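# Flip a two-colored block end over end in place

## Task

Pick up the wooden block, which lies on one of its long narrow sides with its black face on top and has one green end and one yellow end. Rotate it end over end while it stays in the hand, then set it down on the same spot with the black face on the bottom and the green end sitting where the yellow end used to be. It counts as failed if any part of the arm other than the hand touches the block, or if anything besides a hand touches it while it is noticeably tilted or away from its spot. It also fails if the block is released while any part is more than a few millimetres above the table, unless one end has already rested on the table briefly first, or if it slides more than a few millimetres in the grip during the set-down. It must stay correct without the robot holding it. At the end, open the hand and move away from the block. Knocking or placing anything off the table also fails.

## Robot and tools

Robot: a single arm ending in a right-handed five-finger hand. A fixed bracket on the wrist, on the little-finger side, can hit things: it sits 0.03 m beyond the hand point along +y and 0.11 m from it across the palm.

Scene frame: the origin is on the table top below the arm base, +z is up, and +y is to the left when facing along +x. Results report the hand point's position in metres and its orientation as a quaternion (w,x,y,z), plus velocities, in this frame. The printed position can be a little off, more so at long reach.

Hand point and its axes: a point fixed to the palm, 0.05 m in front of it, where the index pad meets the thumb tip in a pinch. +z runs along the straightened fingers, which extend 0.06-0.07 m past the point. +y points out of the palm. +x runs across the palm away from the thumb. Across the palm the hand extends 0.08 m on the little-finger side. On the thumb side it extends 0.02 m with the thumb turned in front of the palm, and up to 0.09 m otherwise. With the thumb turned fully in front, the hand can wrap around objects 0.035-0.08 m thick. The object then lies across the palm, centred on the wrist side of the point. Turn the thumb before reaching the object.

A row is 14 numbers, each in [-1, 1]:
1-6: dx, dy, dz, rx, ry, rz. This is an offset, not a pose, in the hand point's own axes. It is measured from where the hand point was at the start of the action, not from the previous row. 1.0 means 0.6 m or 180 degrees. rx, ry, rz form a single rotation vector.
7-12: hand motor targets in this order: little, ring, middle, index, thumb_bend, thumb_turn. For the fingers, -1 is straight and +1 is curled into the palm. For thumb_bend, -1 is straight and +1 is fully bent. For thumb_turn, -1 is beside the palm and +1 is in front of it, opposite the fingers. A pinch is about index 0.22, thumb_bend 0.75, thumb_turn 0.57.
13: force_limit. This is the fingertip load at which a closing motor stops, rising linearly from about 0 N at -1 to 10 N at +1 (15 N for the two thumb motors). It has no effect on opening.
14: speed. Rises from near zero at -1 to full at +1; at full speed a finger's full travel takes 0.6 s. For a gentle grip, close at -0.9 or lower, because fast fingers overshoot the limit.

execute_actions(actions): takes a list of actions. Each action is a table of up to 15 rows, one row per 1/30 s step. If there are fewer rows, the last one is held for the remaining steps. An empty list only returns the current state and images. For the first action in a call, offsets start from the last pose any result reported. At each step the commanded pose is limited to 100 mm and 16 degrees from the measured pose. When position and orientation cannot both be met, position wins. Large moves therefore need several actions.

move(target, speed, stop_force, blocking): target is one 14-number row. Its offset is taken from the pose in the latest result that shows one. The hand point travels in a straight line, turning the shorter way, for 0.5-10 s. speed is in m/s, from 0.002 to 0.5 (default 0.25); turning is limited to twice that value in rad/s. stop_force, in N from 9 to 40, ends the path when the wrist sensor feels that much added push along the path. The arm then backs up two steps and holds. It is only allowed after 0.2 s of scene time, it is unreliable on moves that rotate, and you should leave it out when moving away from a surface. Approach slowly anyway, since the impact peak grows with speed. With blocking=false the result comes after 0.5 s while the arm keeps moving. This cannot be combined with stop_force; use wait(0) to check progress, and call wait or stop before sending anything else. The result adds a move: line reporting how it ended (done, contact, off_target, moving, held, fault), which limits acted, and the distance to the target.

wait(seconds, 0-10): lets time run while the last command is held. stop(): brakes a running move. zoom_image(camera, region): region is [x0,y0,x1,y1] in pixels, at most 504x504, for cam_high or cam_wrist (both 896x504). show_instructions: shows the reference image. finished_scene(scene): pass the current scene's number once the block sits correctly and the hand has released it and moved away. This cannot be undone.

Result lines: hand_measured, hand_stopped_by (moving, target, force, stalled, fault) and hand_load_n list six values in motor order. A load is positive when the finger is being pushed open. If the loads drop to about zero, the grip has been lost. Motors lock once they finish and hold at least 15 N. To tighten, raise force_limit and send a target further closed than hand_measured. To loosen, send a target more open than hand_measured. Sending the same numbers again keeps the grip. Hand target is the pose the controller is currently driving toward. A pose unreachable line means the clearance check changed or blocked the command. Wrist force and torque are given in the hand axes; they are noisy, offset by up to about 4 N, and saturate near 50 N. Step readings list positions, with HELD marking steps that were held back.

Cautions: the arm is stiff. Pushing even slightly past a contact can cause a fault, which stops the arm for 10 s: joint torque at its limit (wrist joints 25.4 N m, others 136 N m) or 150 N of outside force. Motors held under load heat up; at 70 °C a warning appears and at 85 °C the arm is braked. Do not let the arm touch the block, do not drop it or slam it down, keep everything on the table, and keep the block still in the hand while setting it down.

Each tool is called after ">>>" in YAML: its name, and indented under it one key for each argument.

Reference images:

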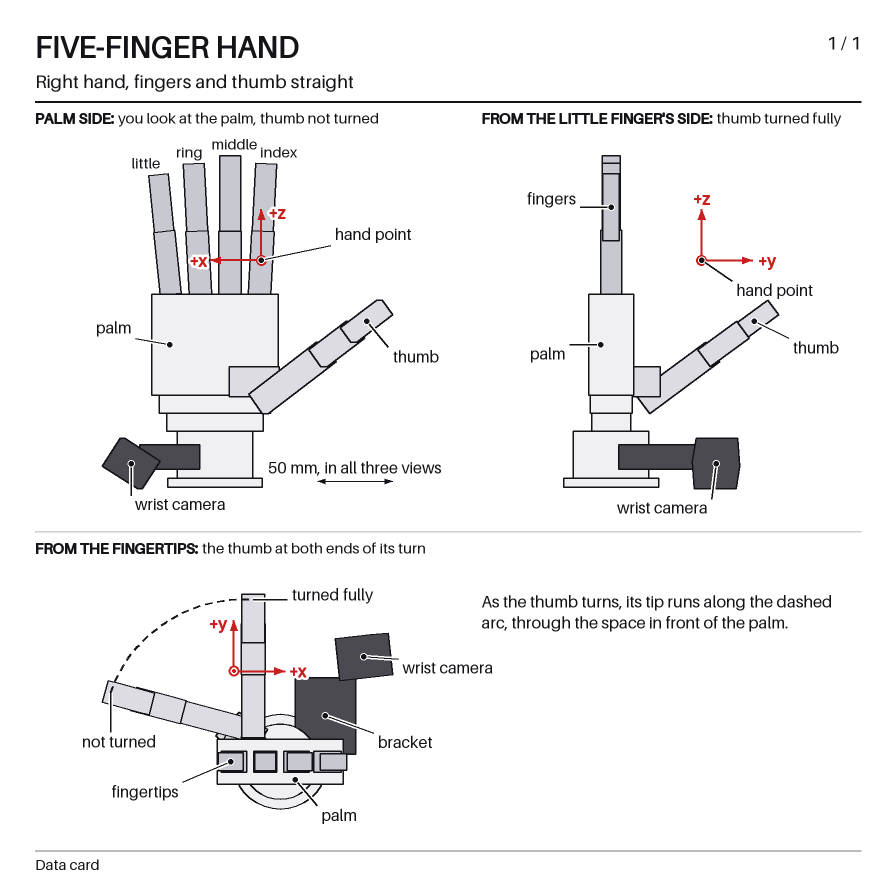

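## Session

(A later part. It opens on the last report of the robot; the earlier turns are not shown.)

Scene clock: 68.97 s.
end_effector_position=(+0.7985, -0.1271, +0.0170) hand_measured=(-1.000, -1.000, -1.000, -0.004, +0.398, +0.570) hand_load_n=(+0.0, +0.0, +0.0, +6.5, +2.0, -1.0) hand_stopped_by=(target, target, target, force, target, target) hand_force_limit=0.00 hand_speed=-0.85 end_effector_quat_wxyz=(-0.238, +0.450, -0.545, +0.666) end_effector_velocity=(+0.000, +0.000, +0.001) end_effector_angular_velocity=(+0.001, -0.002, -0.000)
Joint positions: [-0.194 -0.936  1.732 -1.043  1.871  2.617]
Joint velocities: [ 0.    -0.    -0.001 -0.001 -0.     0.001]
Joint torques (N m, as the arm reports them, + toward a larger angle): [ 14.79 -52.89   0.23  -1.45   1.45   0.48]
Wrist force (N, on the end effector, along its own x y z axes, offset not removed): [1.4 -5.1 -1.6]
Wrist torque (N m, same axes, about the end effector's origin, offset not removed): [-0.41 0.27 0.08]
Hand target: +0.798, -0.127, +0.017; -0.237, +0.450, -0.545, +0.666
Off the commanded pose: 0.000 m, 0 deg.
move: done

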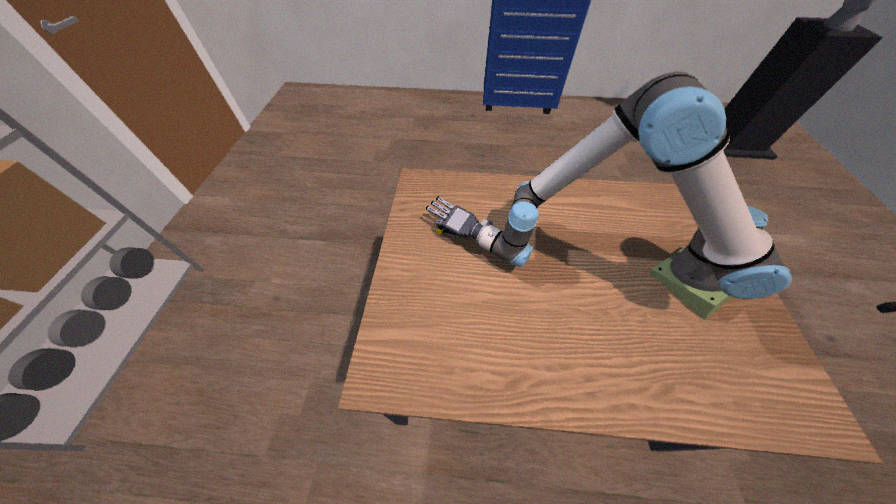

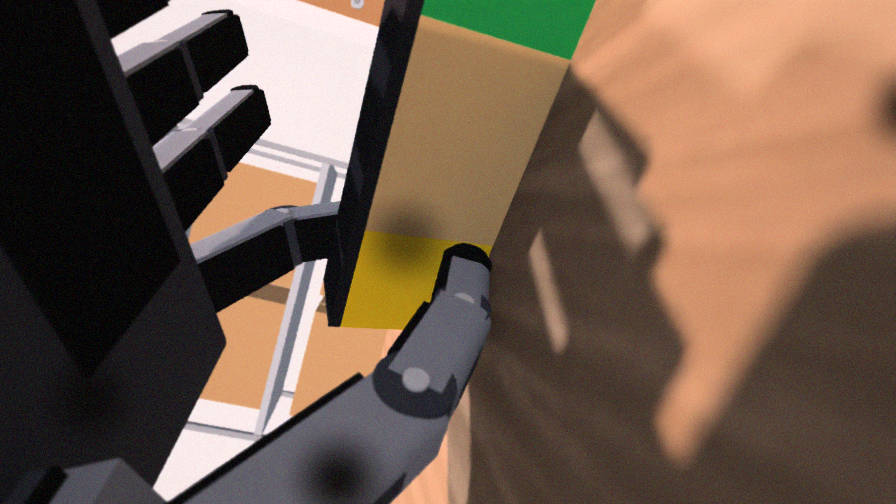

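>>> move:
  target: [0,0,0,0,0,0,-1,-1,-1,-0.7,0.4,0.57,0,-0.5]

>>> move:
  target: [0.003,-0.008,-0.02,-0.131,-0.047,0,-1,-1,-1,-0.7,0.4,0.57,0,-0.5]
  speed: 0.1

>>> move:
  target: [0,0,0,0,0,0,-1,-1,-1,-0.5,0.7,0.57,-0.7,-0.7]

>>> zoom_image:
  camera: "cam_high"
  region: [410, 190, 500, 250]

Scene clock: 75.20 s.
end_effector_position=(+0.7985, -0.1271, +0.0169) hand_measured=(-1.000, -1.000, -1.000, -0.700, +0.400, +0.570) hand_load_n=(+0.0, +0.0, +0.0, +0.0, +0.0, +0.0) hand_stopped_by=(target, target, target, target, target, target) hand_force_limit=0.00 hand_speed=-0.50 end_effector_quat_wxyz=(-0.238, +0.450, -0.545, +0.666) end_effector_velocity=(-0.001, +0.001, -0.000) end_effector_angular_velocity=(+0.001, +0.001, +0.001)
Joint positions: [-0.194 -0.936  1.732 -1.043  1.871  2.617]
Joint velocities: [ 0.001 -0.     0.002  0.     0.     0.   ]
Joint torques (N m, as the arm reports them, + toward a larger angle): [  8.09 -57.6   -0.37  -3.62  -1.36  -1.04]
Wrist force (N, on the end effector, along its own x y z axes, offset not removed): [-0.7 -3.3 -5.6]
Wrist torque (N m, same axes, about the end effector's origin, offset not removed): [-0.36 0.44 0.00]
Hand target: +0.798, -0.127, +0.017; -0.238, +0.450, -0.545, +0.666
Off the commanded pose: 0.000 m, 0 deg.
move: done

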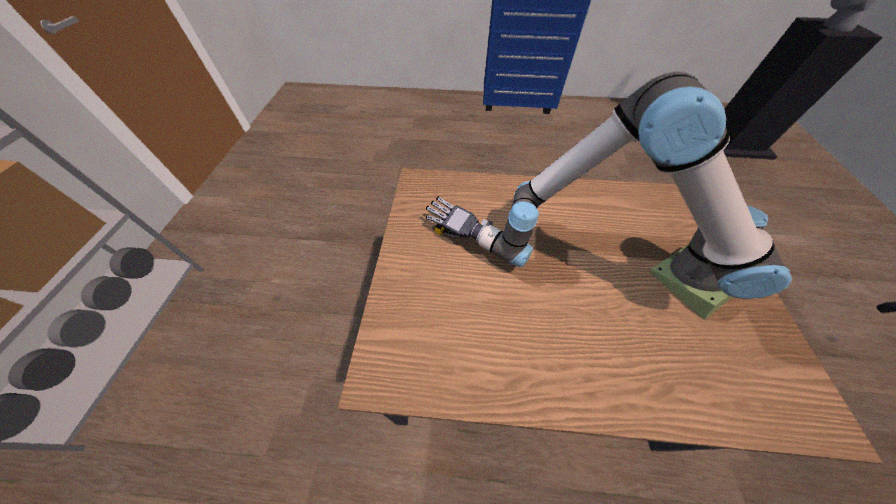

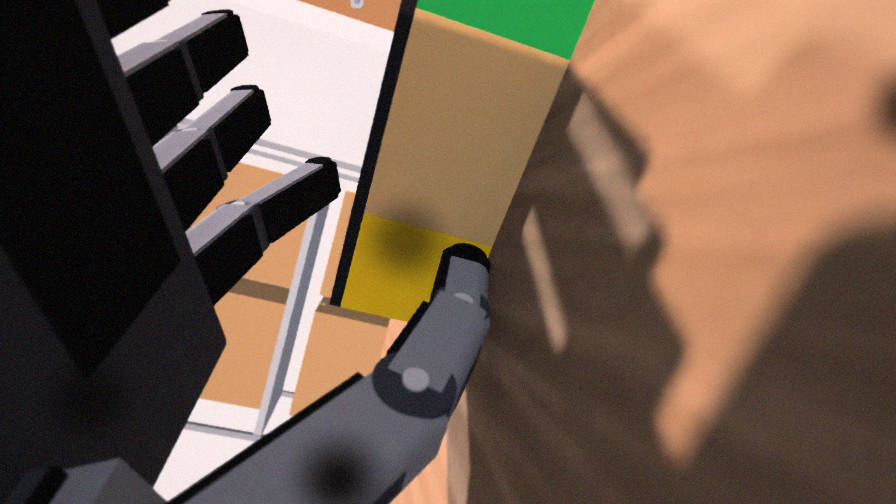

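Scene clock: 77.73 s.
end_effector_position=(+0.7882, -0.1210, +0.0220) hand_measured=(-1.000, -1.000, -1.000, -0.700, +0.400, +0.570) hand_load_n=(+0.0, +0.0, +0.0, +0.0, +0.0, +0.0) hand_stopped_by=(target, target, target, target, target, target) hand_force_limit=0.00 hand_speed=-0.50 end_effector_quat_wxyz=(+0.180, -0.536, +0.650, -0.507) end_effector_velocity=(-0.000, -0.000, -0.000) end_effector_angular_velocity=(+0.006, +0.010, -0.001)
Joint positions: [-0.183 -0.969  1.439 -0.258  1.929  2.767]
Joint velocities: [-0.001  0.003 -0.011  0.02   0.     0.004]
Joint torques (N m, as the arm reports them, + toward a larger angle): [  5.87 -40.16 -28.05   1.39   1.45   1.39]
Wrist force (N, on the end effector, along its own x y z axes, offset not removed): [0.3 -1.2 -0.8]
Wrist torque (N m, same axes, about the end effector's origin, offset not removed): [-0.12 0.13 0.16]
Hand target: +0.788, -0.121, +0.022; +0.180, -0.537, +0.651, -0.507
Off the commanded pose: 0.000 m, 0 deg.
move: done

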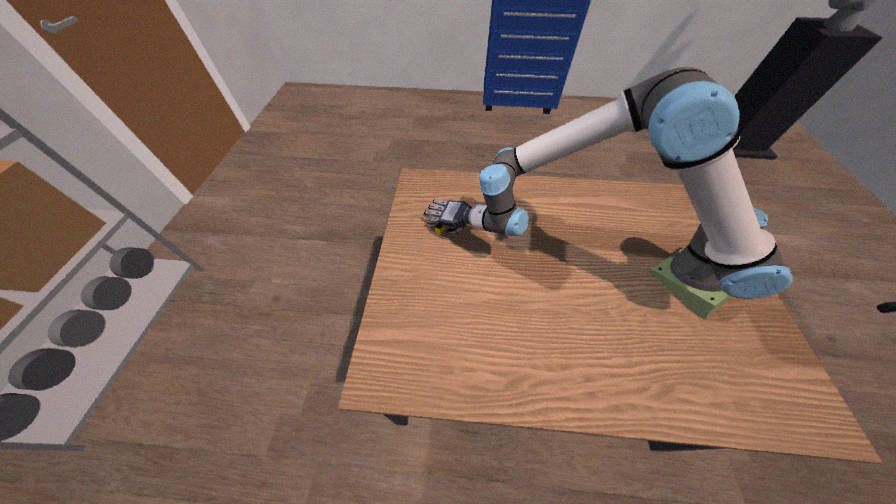

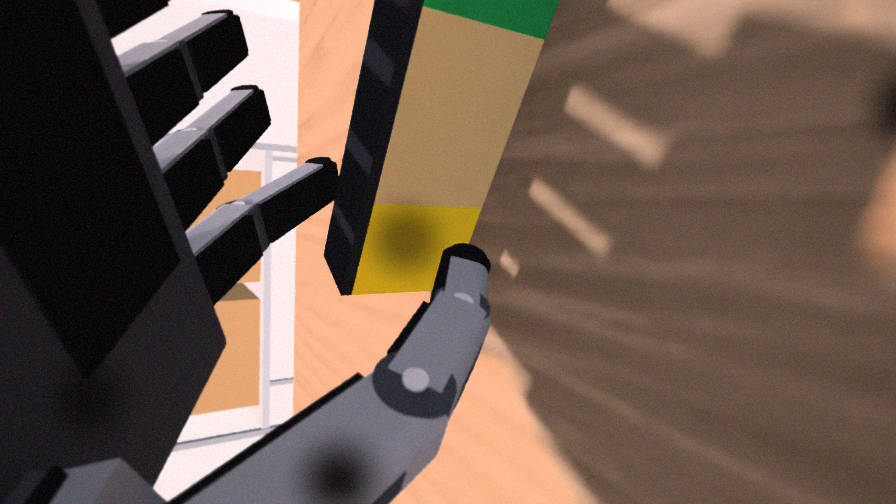

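Scene clock: 78.97 s.
end_effector_position=(+0.7882, -0.1210, +0.0220) hand_measured=(-1.000, -1.000, -1.000, -0.500, +0.700, +0.570) hand_load_n=(+0.0, +0.0, +0.0, +0.0, +0.0, +0.0) hand_stopped_by=(target, target, target, target, target, target) hand_force_limit=-0.70 hand_speed=-0.70 end_effector_quat_wxyz=(+0.180, -0.536, +0.650, -0.507) end_effector_velocity=(-0.001, +0.000, -0.000) end_effector_angular_velocity=(+0.001, +0.001, +0.001)
Joint positions: [-0.183 -0.969  1.439 -0.258  1.929  2.767]
Joint velocities: [ 0.    -0.     0.001  0.001 -0.001  0.   ]
Joint torques (N m, as the arm reports them, + toward a larger angle): [  8.7  -60.57  -2.94  -2.45  -0.48  -1.69]
Wrist force (N, on the end effector, along its own x y z axes, offset not removed): [1.4 1.0 -5.6]
Wrist torque (N m, same axes, about the end effector's origin, offset not removed): [0.50 0.10 0.33]
Hand target: +0.788, -0.121, +0.022; +0.180, -0.536, +0.650, -0.507
Off the commanded pose: 0.000 m, 0 deg.
move: done

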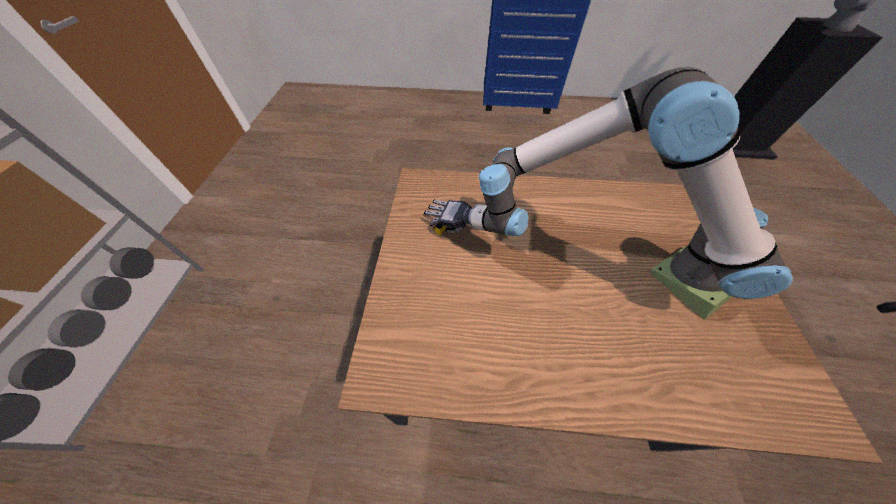

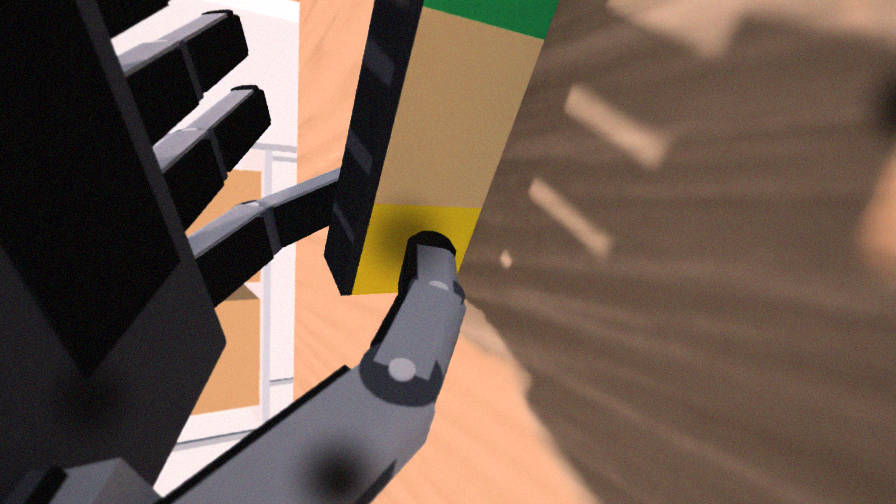

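Region (410, 190, 500, 250) of cam_high's 896x504 image, scaled by 5.600, with more detail than that image has.

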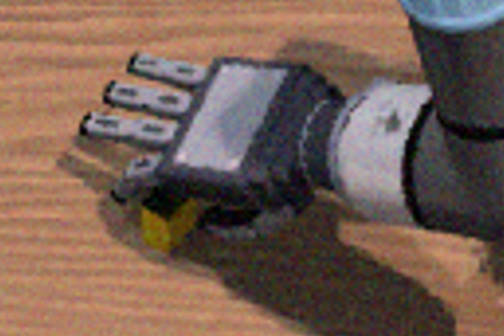

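>>> move:
  target: [0.002,-0.004,0.012,0,0,0,-1,-1,-1,-0.5,0.7,0.57,0,-0.7]
  speed: 0.02

>>> move:
  target: [0,0,0,0,0,0,-1,-1,-1,0.3,0.7,0.57,0,-0.88]

>>> zoom_image:
  camera: "cam_high"
  region: [410, 190, 500, 250]

Scene clock: 82.53 s.
end_effector_position=(+0.7945, -0.1251, +0.0214) hand_measured=(-1.000, -1.000, -1.000, -0.500, +0.700, +0.570) hand_load_n=(+0.0, +0.0, +0.0, +0.0, +0.0, +0.0) hand_stopped_by=(target, target, target, target, target, target) hand_force_limit=0.00 hand_speed=-0.70 end_effector_quat_wxyz=(+0.180, -0.536, +0.650, -0.507) end_effector_velocity=(+0.002, -0.001, -0.000) end_effector_angular_velocity=(+0.001, +0.001, +0.000)
Joint positions: [-0.188 -0.957  1.415 -0.246  1.925  2.766]
Joint velocities: [-0.001  0.003 -0.007  0.005 -0.002  0.   ]
Joint torques (N m, as the arm reports them, + toward a larger angle): [  1.62 -37.38 -31.16   2.04  -1.92  -1.49]
Wrist force (N, on the end effector, along its own x y z axes, offset not removed): [2.6 -1.4 -1.6]
Wrist torque (N m, same axes, about the end effector's origin, offset not removed): [-0.36 -0.22 0.22]
Hand target: +0.795, -0.125, +0.021; +0.180, -0.536, +0.650, -0.507
Off the commanded pose: 0.000 m, 0 deg.
move: done

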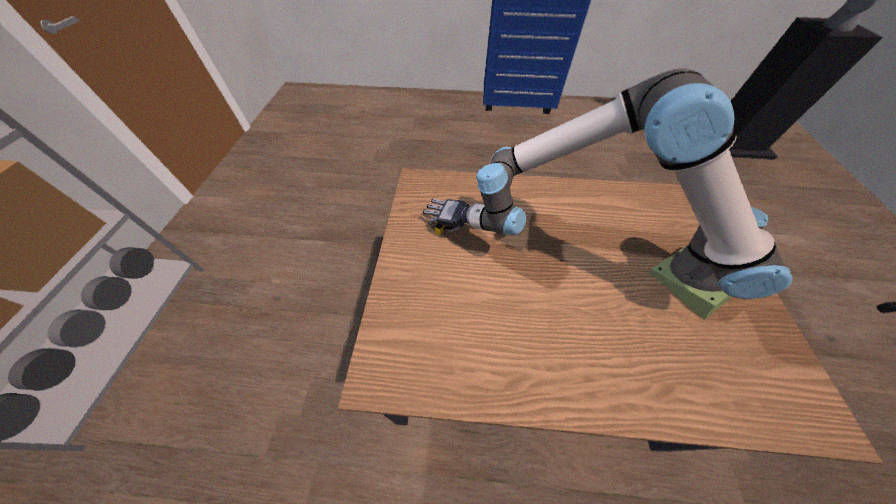

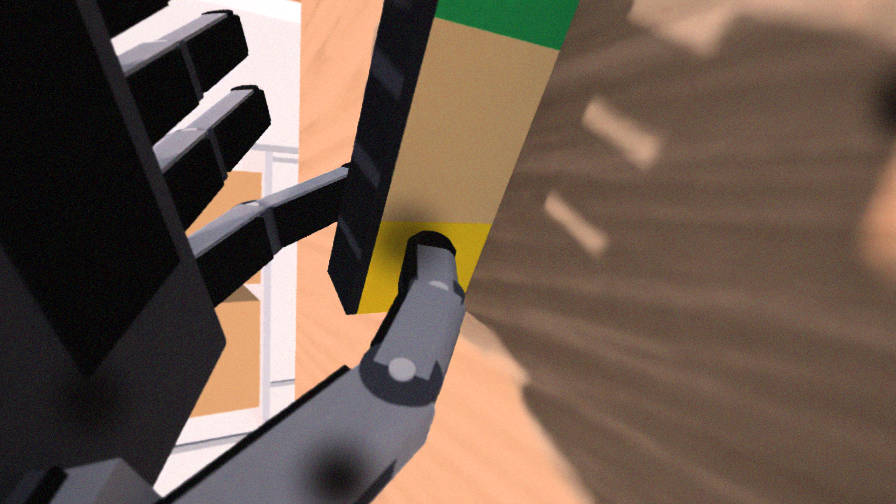

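Scene clock: 84.87 s.
end_effector_position=(+0.7945, -0.1251, +0.0214) hand_measured=(-1.000, -1.000, -1.000, -0.090, +0.700, +0.570) hand_load_n=(+0.0, +0.0, +0.0, +6.5, +1.5, -1.0) hand_stopped_by=(target, target, target, force, target, target) hand_force_limit=0.00 hand_speed=-0.88 end_effector_quat_wxyz=(+0.180, -0.536, +0.650, -0.507) end_effector_velocity=(+0.001, -0.000, +0.001) end_effector_angular_velocity=(-0.001, -0.002, -0.000)
Joint positions: [-0.188 -0.957  1.415 -0.246  1.925  2.766]
Joint velocities: [-0.    -0.    -0.002 -0.     0.    -0.   ]
Joint torques (N m, as the arm reports them, + toward a larger angle): [ 15.18 -60.08  -2.77  -1.9    1.38  -0.74]
Wrist force (N, on the end effector, along its own x y z axes, offset not removed): [-3.2 0.9 -3.0]
Wrist torque (N m, same axes, about the end effector's origin, offset not removed): [0.17 0.56 0.01]
Hand target: +0.794, -0.125, +0.021; +0.180, -0.536, +0.650, -0.507
Off the commanded pose: 0.000 m, 0 deg.
move: done

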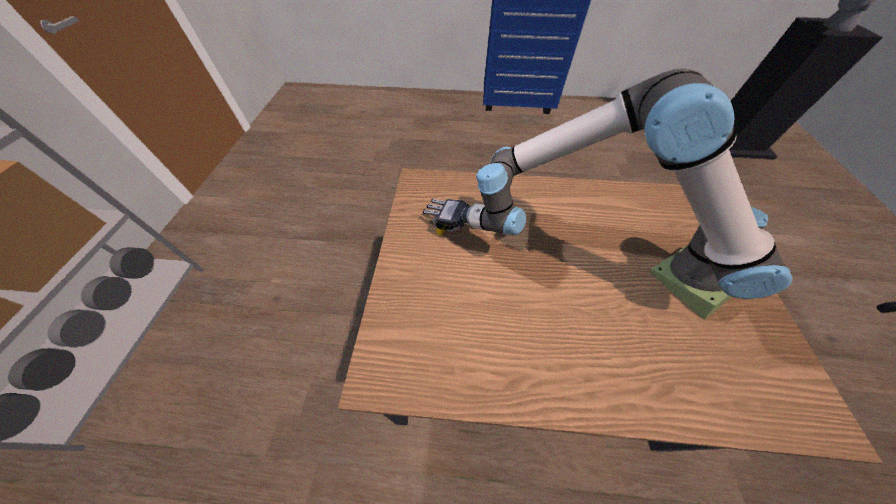

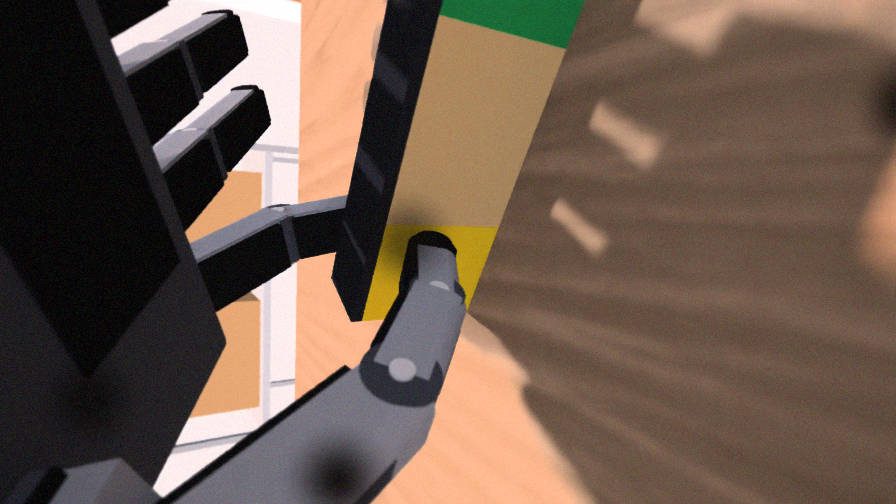

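Region (410, 190, 500, 250) of cam_high's 896x504 image, scaled by 5.600, with more detail than that image has.

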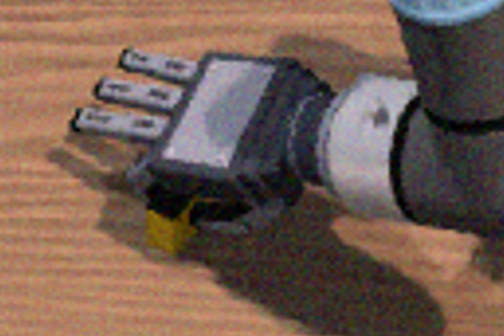

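>>> move:
  target: [0,0,0,0,0,0,-1,-1,-1,0.35,0.7,0.57,0.9,-0.9]

>>> move:
  target: [0.003,-0.0085,-0.004,0,0,0,-1,-1,-1,0.35,0.7,0.57,0.9,-0.9]
  speed: 0.02

Scene clock: 88.90 s.
end_effector_position=(+0.7945, -0.1251, +0.0214) hand_measured=(-1.000, -1.000, -1.000, -0.082, +0.698, +0.570) hand_load_n=(+0.0, +0.0, +0.0, +9.5, +2.0, -1.0) hand_stopped_by=(target, target, target, force, target, target) hand_force_limit=0.90 hand_speed=-0.90 end_effector_quat_wxyz=(+0.180, -0.536, +0.650, -0.507) end_effector_velocity=(-0.000, +0.000, -0.000) end_effector_angular_velocity=(+0.001, -0.000, +0.000)
Joint positions: [-0.188 -0.957  1.415 -0.246  1.925  2.766]
Joint velocities: [ 0.    -0.     0.     0.    -0.     0.001]
Joint torques (N m, as the arm reports them, + toward a larger angle): [ 13.78 -46.86  -2.49   1.7    1.43   0.36]
Wrist force (N, on the end effector, along its own x y z axes, offset not removed): [-0.7 0.1 -4.0]
Wrist torque (N m, same axes, about the end effector's origin, offset not removed): [0.26 0.45 0.24]
Hand target: +0.795, -0.125, +0.021; +0.180, -0.536, +0.650, -0.507
Off the commanded pose: 0.000 m, 0 deg.
move: done

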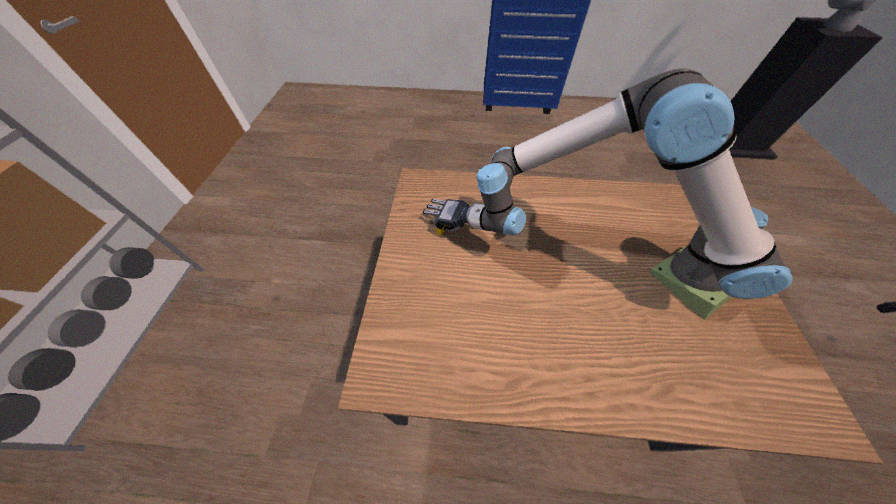

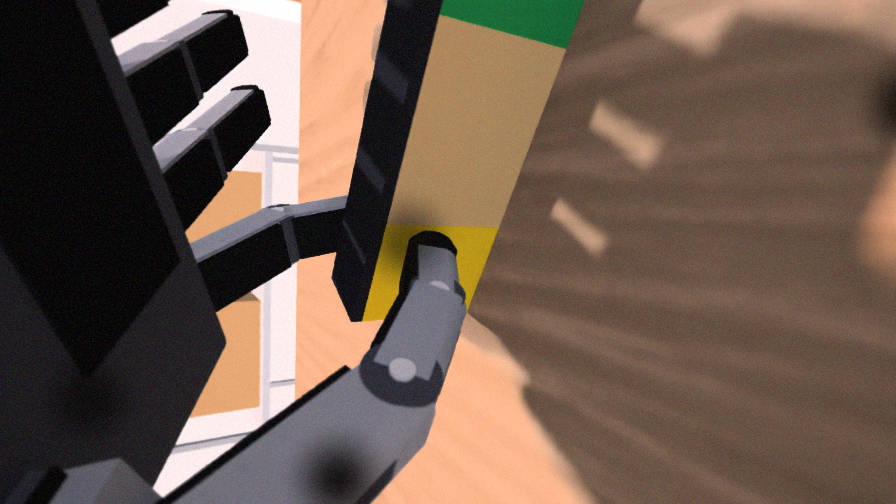

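Scene clock: 89.60 s.
end_effector_position=(+0.7946, -0.1251, +0.0271) hand_measured=(-1.000, -1.000, -1.000, -0.082, +0.698, +0.570) hand_load_n=(+0.0, +0.0, +0.0, +7.0, +1.5, -1.0) hand_stopped_by=(target, target, target, force, target, target) hand_force_limit=0.90 hand_speed=-0.90 end_effector_quat_wxyz=(+0.180, -0.536, +0.650, -0.507) end_effector_velocity=(-0.000, +0.000, +0.002) end_effector_angular_velocity=(-0.000, +0.000, -0.000)
Joint positions: [-0.186 -0.964  1.411 -0.235  1.926  2.766]
Joint velocities: [ 0.001 -0.002 -0.001  0.003  0.001 -0.   ]
Joint torques (N m, as the arm reports them, + toward a larger angle): [ 16.28 -61.32 -29.09   1.98   1.54   1.69]
Wrist force (N, on the end effector, along its own x y z axes, offset not removed): [-1.9 -3.0 0.9]
Wrist torque (N m, same axes, about the end effector's origin, offset not removed): [-0.72 0.39 0.01]
Hand target: +0.795, -0.125, +0.027; +0.180, -0.536, +0.650, -0.507
Off the commanded pose: 0.000 m, 0 deg.
move: done

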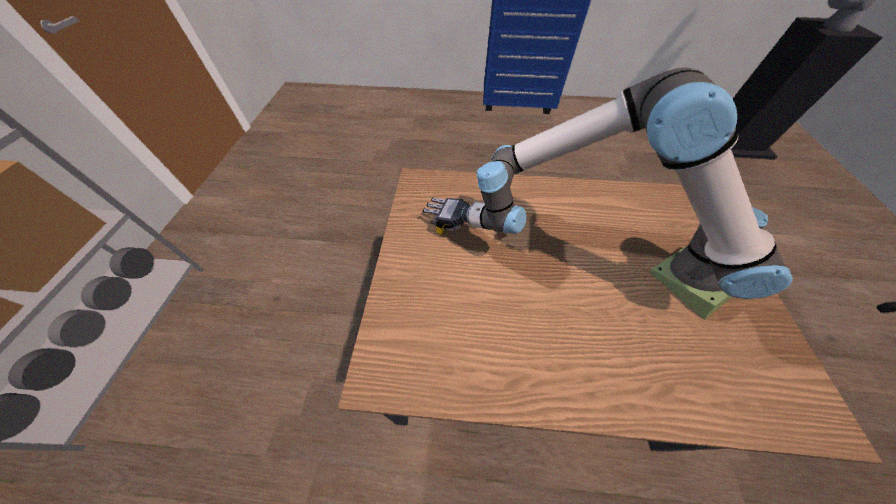

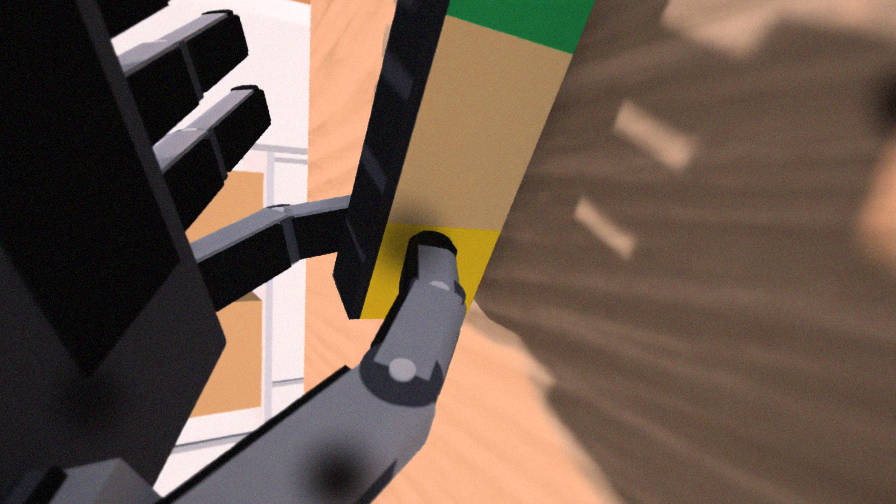

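>>> move:
  target: [0,0,0,0,0,0,-1,-1,-1,0.4,0.7,0.57,1,-0.9]

>>> move:
  target: [0.077,-0.213,-0.106,0,0,0,-1,-1,-1,0.4,0.7,0.57,1,-0.9]
  speed: 0.15

Scene clock: 92.77 s.
end_effector_position=(+0.7947, -0.1251, +0.0272) hand_measured=(-1.000, -1.000, -1.000, -0.076, +0.698, +0.570) hand_load_n=(+0.0, +0.0, +0.0, +9.5, +2.0, -1.5) hand_stopped_by=(target, target, target, force, target, target) hand_force_limit=1.00 hand_speed=-0.90 end_effector_quat_wxyz=(+0.180, -0.536, +0.650, -0.507) end_effector_velocity=(-0.000, +0.000, -0.001) end_effector_angular_velocity=(+0.000, +0.000, -0.000)
Joint positions: [-0.186 -0.964  1.411 -0.235  1.926  2.766]
Joint velocities: [ 0.     0.001  0.001 -0.001  0.     0.   ]
Joint torques (N m, as the arm reports them, + toward a larger angle): [  9.34 -40.56 -10.39  -2.36  -0.3    1.17]
Wrist force (N, on the end effector, along its own x y z axes, offset not removed): [0.5 2.0 -2.8]
Wrist torque (N m, same axes, about the end effector's origin, offset not removed): [0.31 0.10 0.09]
Hand target: +0.795, -0.125, +0.027; +0.180, -0.536, +0.650, -0.507
Off the commanded pose: 0.000 m, 0 deg.
move: done

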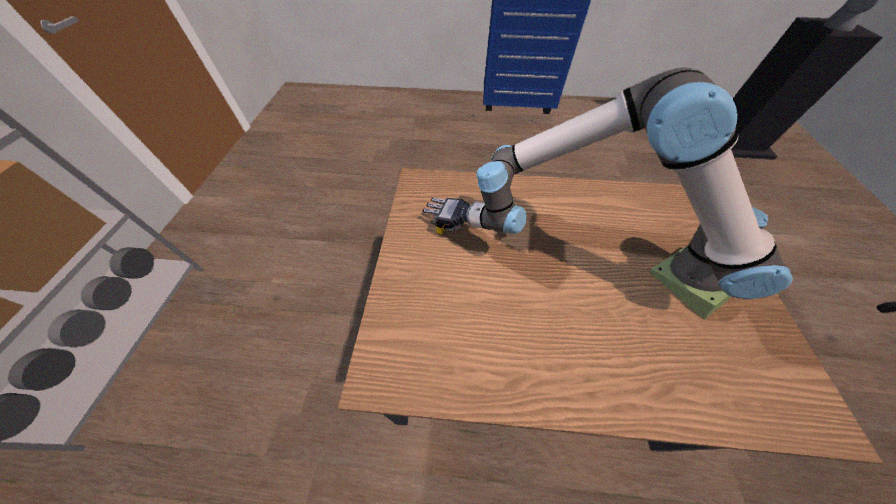

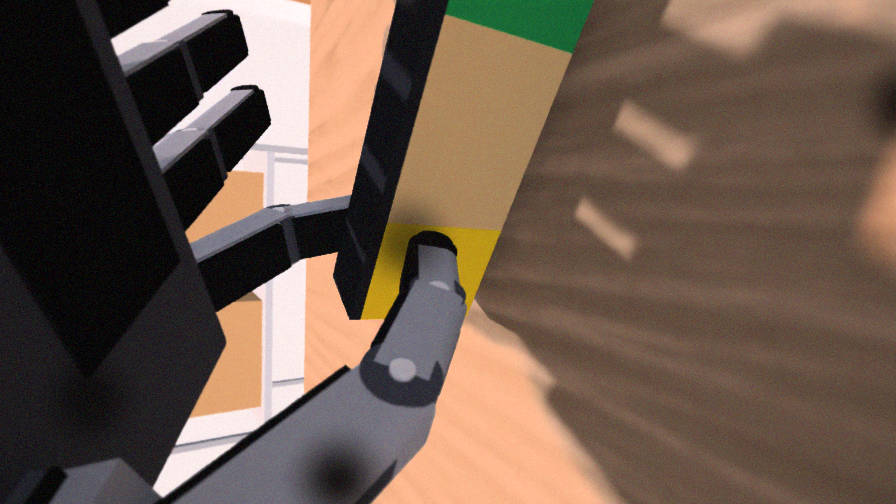

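Scene clock: 94.27 s.
end_effector_position=(+0.7946, -0.1246, +0.1771) hand_measured=(-1.000, -1.000, -1.000, -0.076, +0.698, +0.570) hand_load_n=(+0.0, +0.0, +0.0, +9.5, +2.0, -1.5) hand_stopped_by=(target, target, target, force, target, target) hand_force_limit=1.00 hand_speed=-0.90 end_effector_quat_wxyz=(+0.180, -0.536, +0.650, -0.507) end_effector_velocity=(+0.000, +0.000, +0.001) end_effector_angular_velocity=(+0.001, -0.000, -0.000)
Joint positions: [-0.139 -1.115  1.262  0.069  1.972  2.777]
Joint velocities: [ 0.001 -0.001 -0.002  0.004  0.001  0.001]
Joint torques (N m, as the arm reports them, + toward a larger angle): [ 16.09 -60.26 -33.55   1.58   1.35   1.48]
Wrist force (N, on the end effector, along its own x y z axes, offset not removed): [1.3 -1.2 0.9]
Wrist torque (N m, same axes, about the end effector's origin, offset not removed): [-0.43 -0.03 0.17]
Hand target: +0.795, -0.125, +0.177; +0.180, -0.536, +0.650, -0.507
Off the commanded pose: 0.000 m, 0 deg.
move: done

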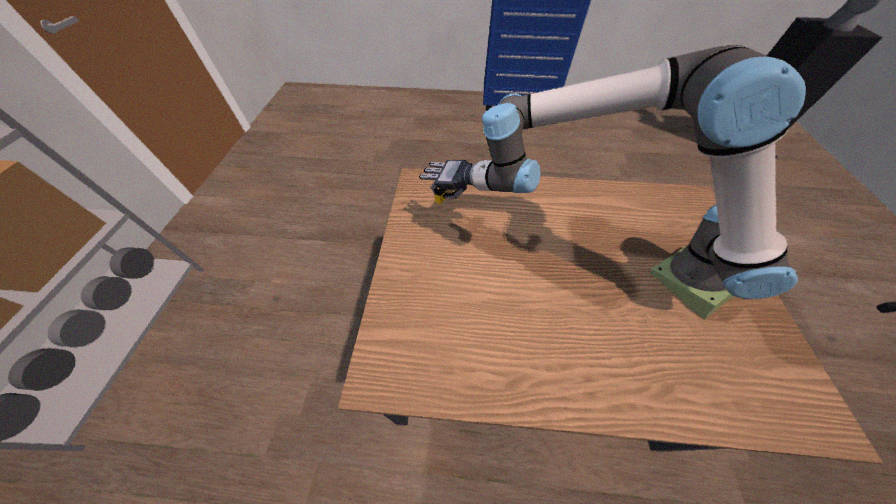

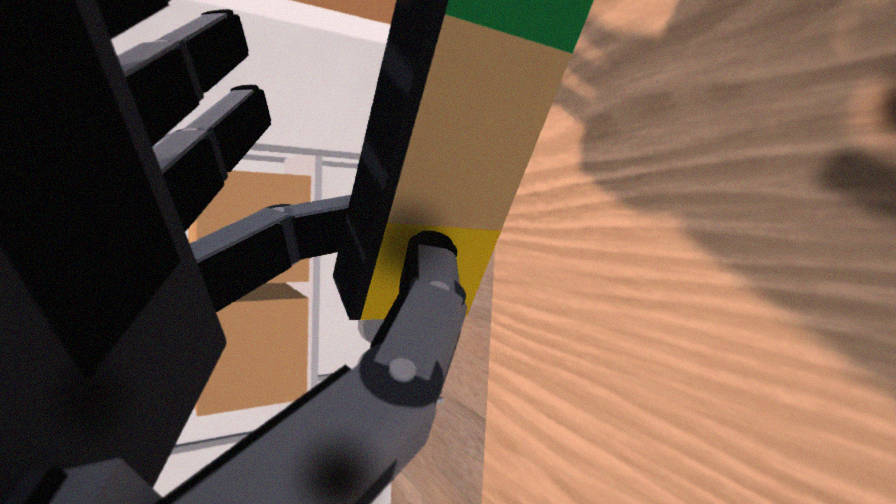

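>>> move:
  target: [0,0,0,0,0,0,-1,-1,-1,-0.088,0.7,0.57,1,-0.9]

Scene clock: 97.07 s.
end_effector_position=(+0.7946, -0.1246, +0.1772) hand_measured=(-1.000, -1.000, -1.000, -0.088, +0.698, +0.570) hand_load_n=(+0.0, +0.0, +0.0, +1.5, +1.0, +0.0) hand_stopped_by=(target, target, target, target, target, target) hand_force_limit=1.00 hand_speed=-0.90 end_effector_quat_wxyz=(+0.180, -0.536, +0.650, -0.507) end_effector_velocity=(-0.001, +0.001, -0.002) end_effector_angular_velocity=(+0.000, +0.004, +0.001)
Joint positions: [-0.139 -1.115  1.262  0.069  1.972  2.777]
Joint velocities: [-0.     0.001  0.004  0.    -0.    -0.001]
Joint torques (N m, as the arm reports them, + toward a larger angle): [ 10.2  -46.88  -5.62  -2.72  -0.13   0.68]
Wrist force (N, on the end effector, along its own x y z axes, offset not removed): [-1.8 2.3 -2.3]
Wrist torque (N m, same axes, about the end effector's origin, offset not removed): [0.33 0.34 0.26]
Hand target: +0.795, -0.125, +0.177; +0.180, -0.536, +0.650, -0.507
Off the commanded pose: 0.000 m, 0 deg.
move: done

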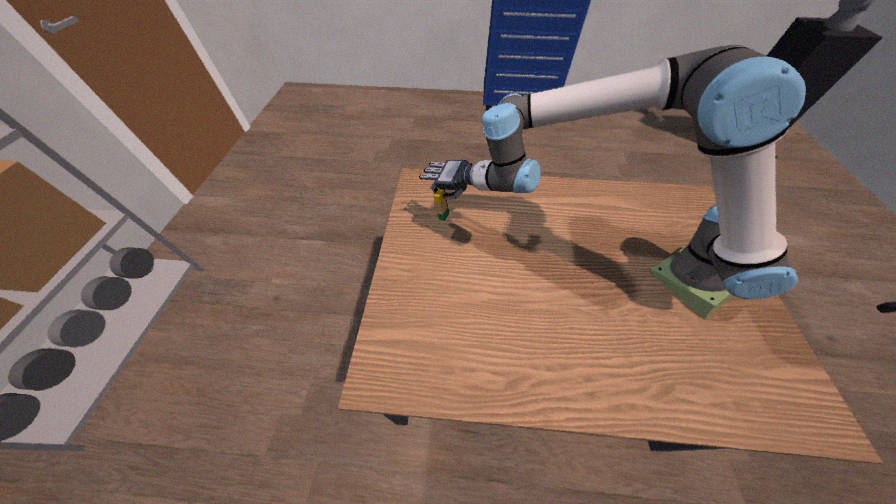

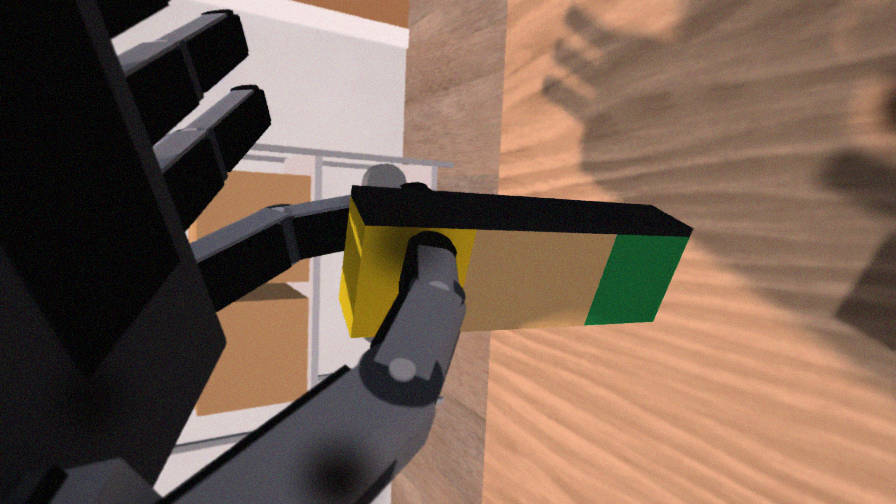

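>>> move:
  target: [0,0,0,-0.036,0.099,-0.2265,-1,-1,-1,-0.088,0.7,0.57,1,-0.9]
  speed: 0.12

Scene clock: 103.53 s.
end_effector_position=(+0.7945, -0.1245, +0.1772) hand_measured=(-1.000, -1.000, -1.000, -0.088, +0.698, +0.570) hand_load_n=(+0.0, +0.0, +0.0, +1.5, +1.0, +0.0) hand_stopped_by=(target, target, target, target, target, target) hand_force_limit=1.00 hand_speed=-0.90 end_effector_quat_wxyz=(+0.137, +0.654, -0.470, +0.576) end_effector_velocity=(-0.000, -0.000, -0.000) end_effector_angular_velocity=(-0.009, +0.003, -0.000)
Joint positions: [ 0.026 -0.92   1.085 -0.092  2.434  1.995]
Joint velocities: [ 0.001  0.     0.004 -0.011  0.004 -0.013]
Joint torques (N m, as the arm reports them, + toward a larger angle): [ 17.44 -43.1   -6.57  -2.84   1.49  -1.09]
Wrist force (N, on the end effector, along its own x y z axes, offset not removed): [-0.6 2.4 -1.4]
Wrist torque (N m, same axes, about the end effector's origin, offset not removed): [0.25 0.28 0.26]
Hand target: +0.794, -0.124, +0.177; +0.138, +0.654, -0.470, +0.576
Off the commanded pose: 0.000 m, 0 deg.
move: done

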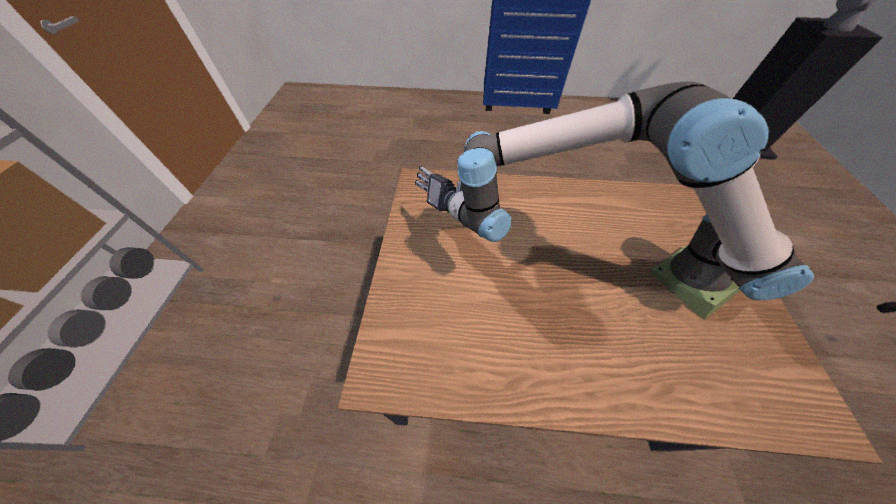

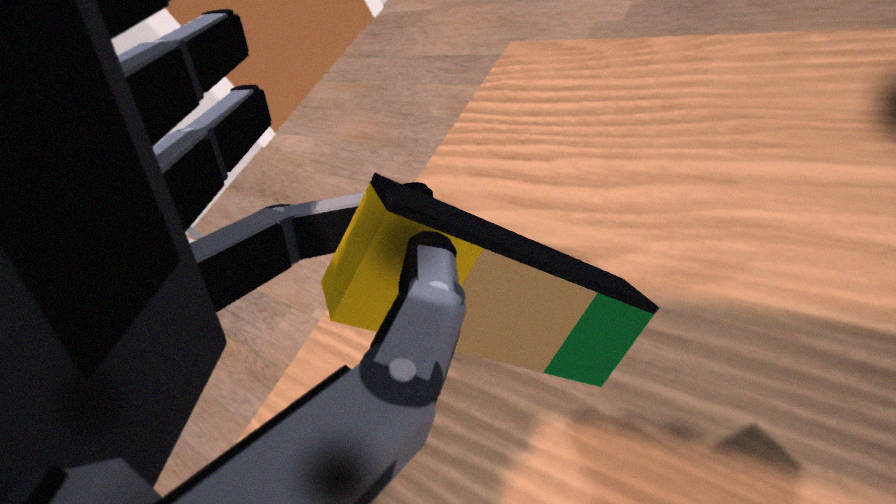

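>>> move:
  target: [0,0,0,-0.048,0.132,-0.302,-1,-1,-1,-0.088,0.7,0.57,1,-0.9]
  speed: 0.15

Scene clock: 108.90 s.
end_effector_position=(+0.7944, -0.1244, +0.1771) hand_measured=(-1.000, -1.000, -1.000, -0.088, +0.698, +0.570) hand_load_n=(+0.0, +0.0, +0.0, +1.5, +1.0, +0.0) hand_stopped_by=(target, target, target, target, target, target) hand_force_limit=1.00 hand_speed=-0.90 end_effector_quat_wxyz=(+0.189, +0.665, -0.434, +0.578) end_effector_velocity=(-0.000, +0.000, +0.000) end_effector_angular_velocity=(+0.001, -0.001, -0.000)
Joint positions: [ 0.041 -0.896  1.085 -0.177  2.484  1.831]
Joint velocities: [ 0.    -0.     0.    -0.     0.     0.001]
Joint torques (N m, as the arm reports them, + toward a larger angle): [  6.18 -64.94 -33.57   1.36  -1.85   1.72]
Wrist force (N, on the end effector, along its own x y z axes, offset not removed): [3.1 3.5 -3.6]
Wrist torque (N m, same axes, about the end effector's origin, offset not removed): [0.78 -0.27 0.52]
Hand target: +0.794, -0.124, +0.177; +0.189, +0.665, -0.434, +0.578
Off the commanded pose: 0.000 m, 53 deg; orientation clipped at the last step of the last action.
move: held; limits=paced,held; held on 95 of 113 steps, including the last
pose unreachable: on one or more control steps of this call, first in action 0 (counted from 0), an arm could not follow its commanded pose, so it was not sent that pose on those steps. On the call's last step it was still not sent that pose. It may still have moved: this result reports where it is.
cause: the commanded pose would bring two parts of the arm too close to each other (joints 4 (wrist 1) to 6 (wrist 3) lie between them).

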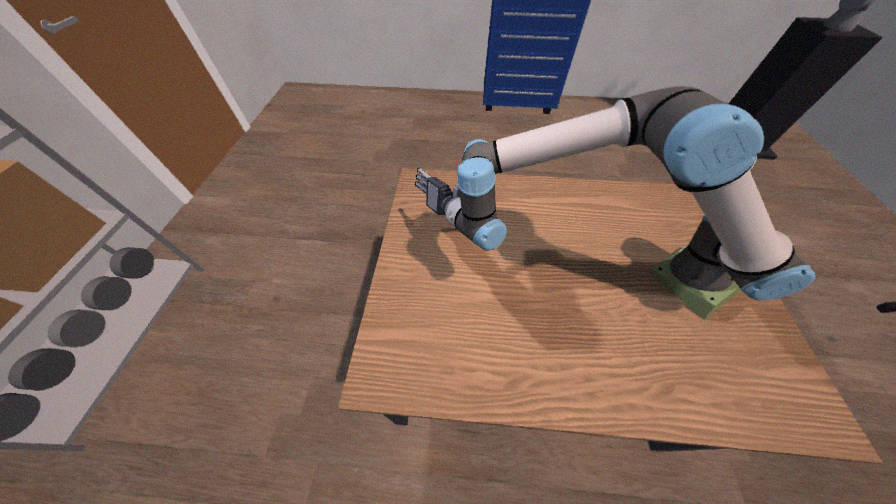

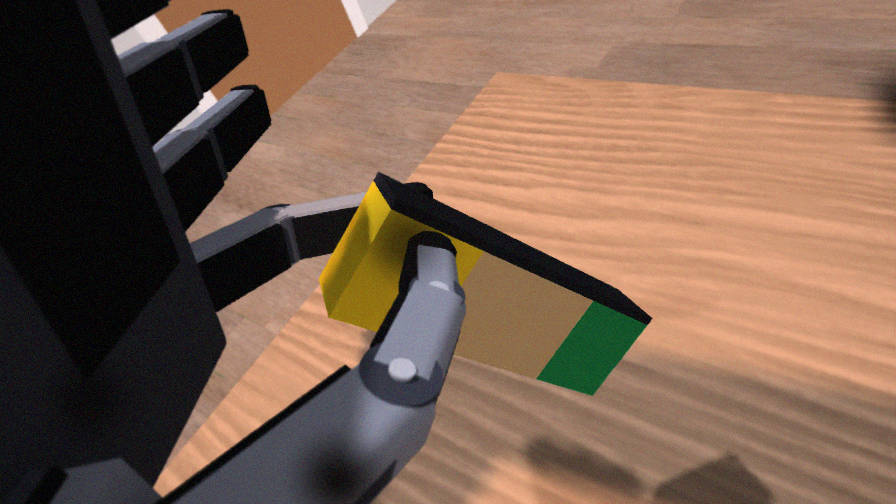

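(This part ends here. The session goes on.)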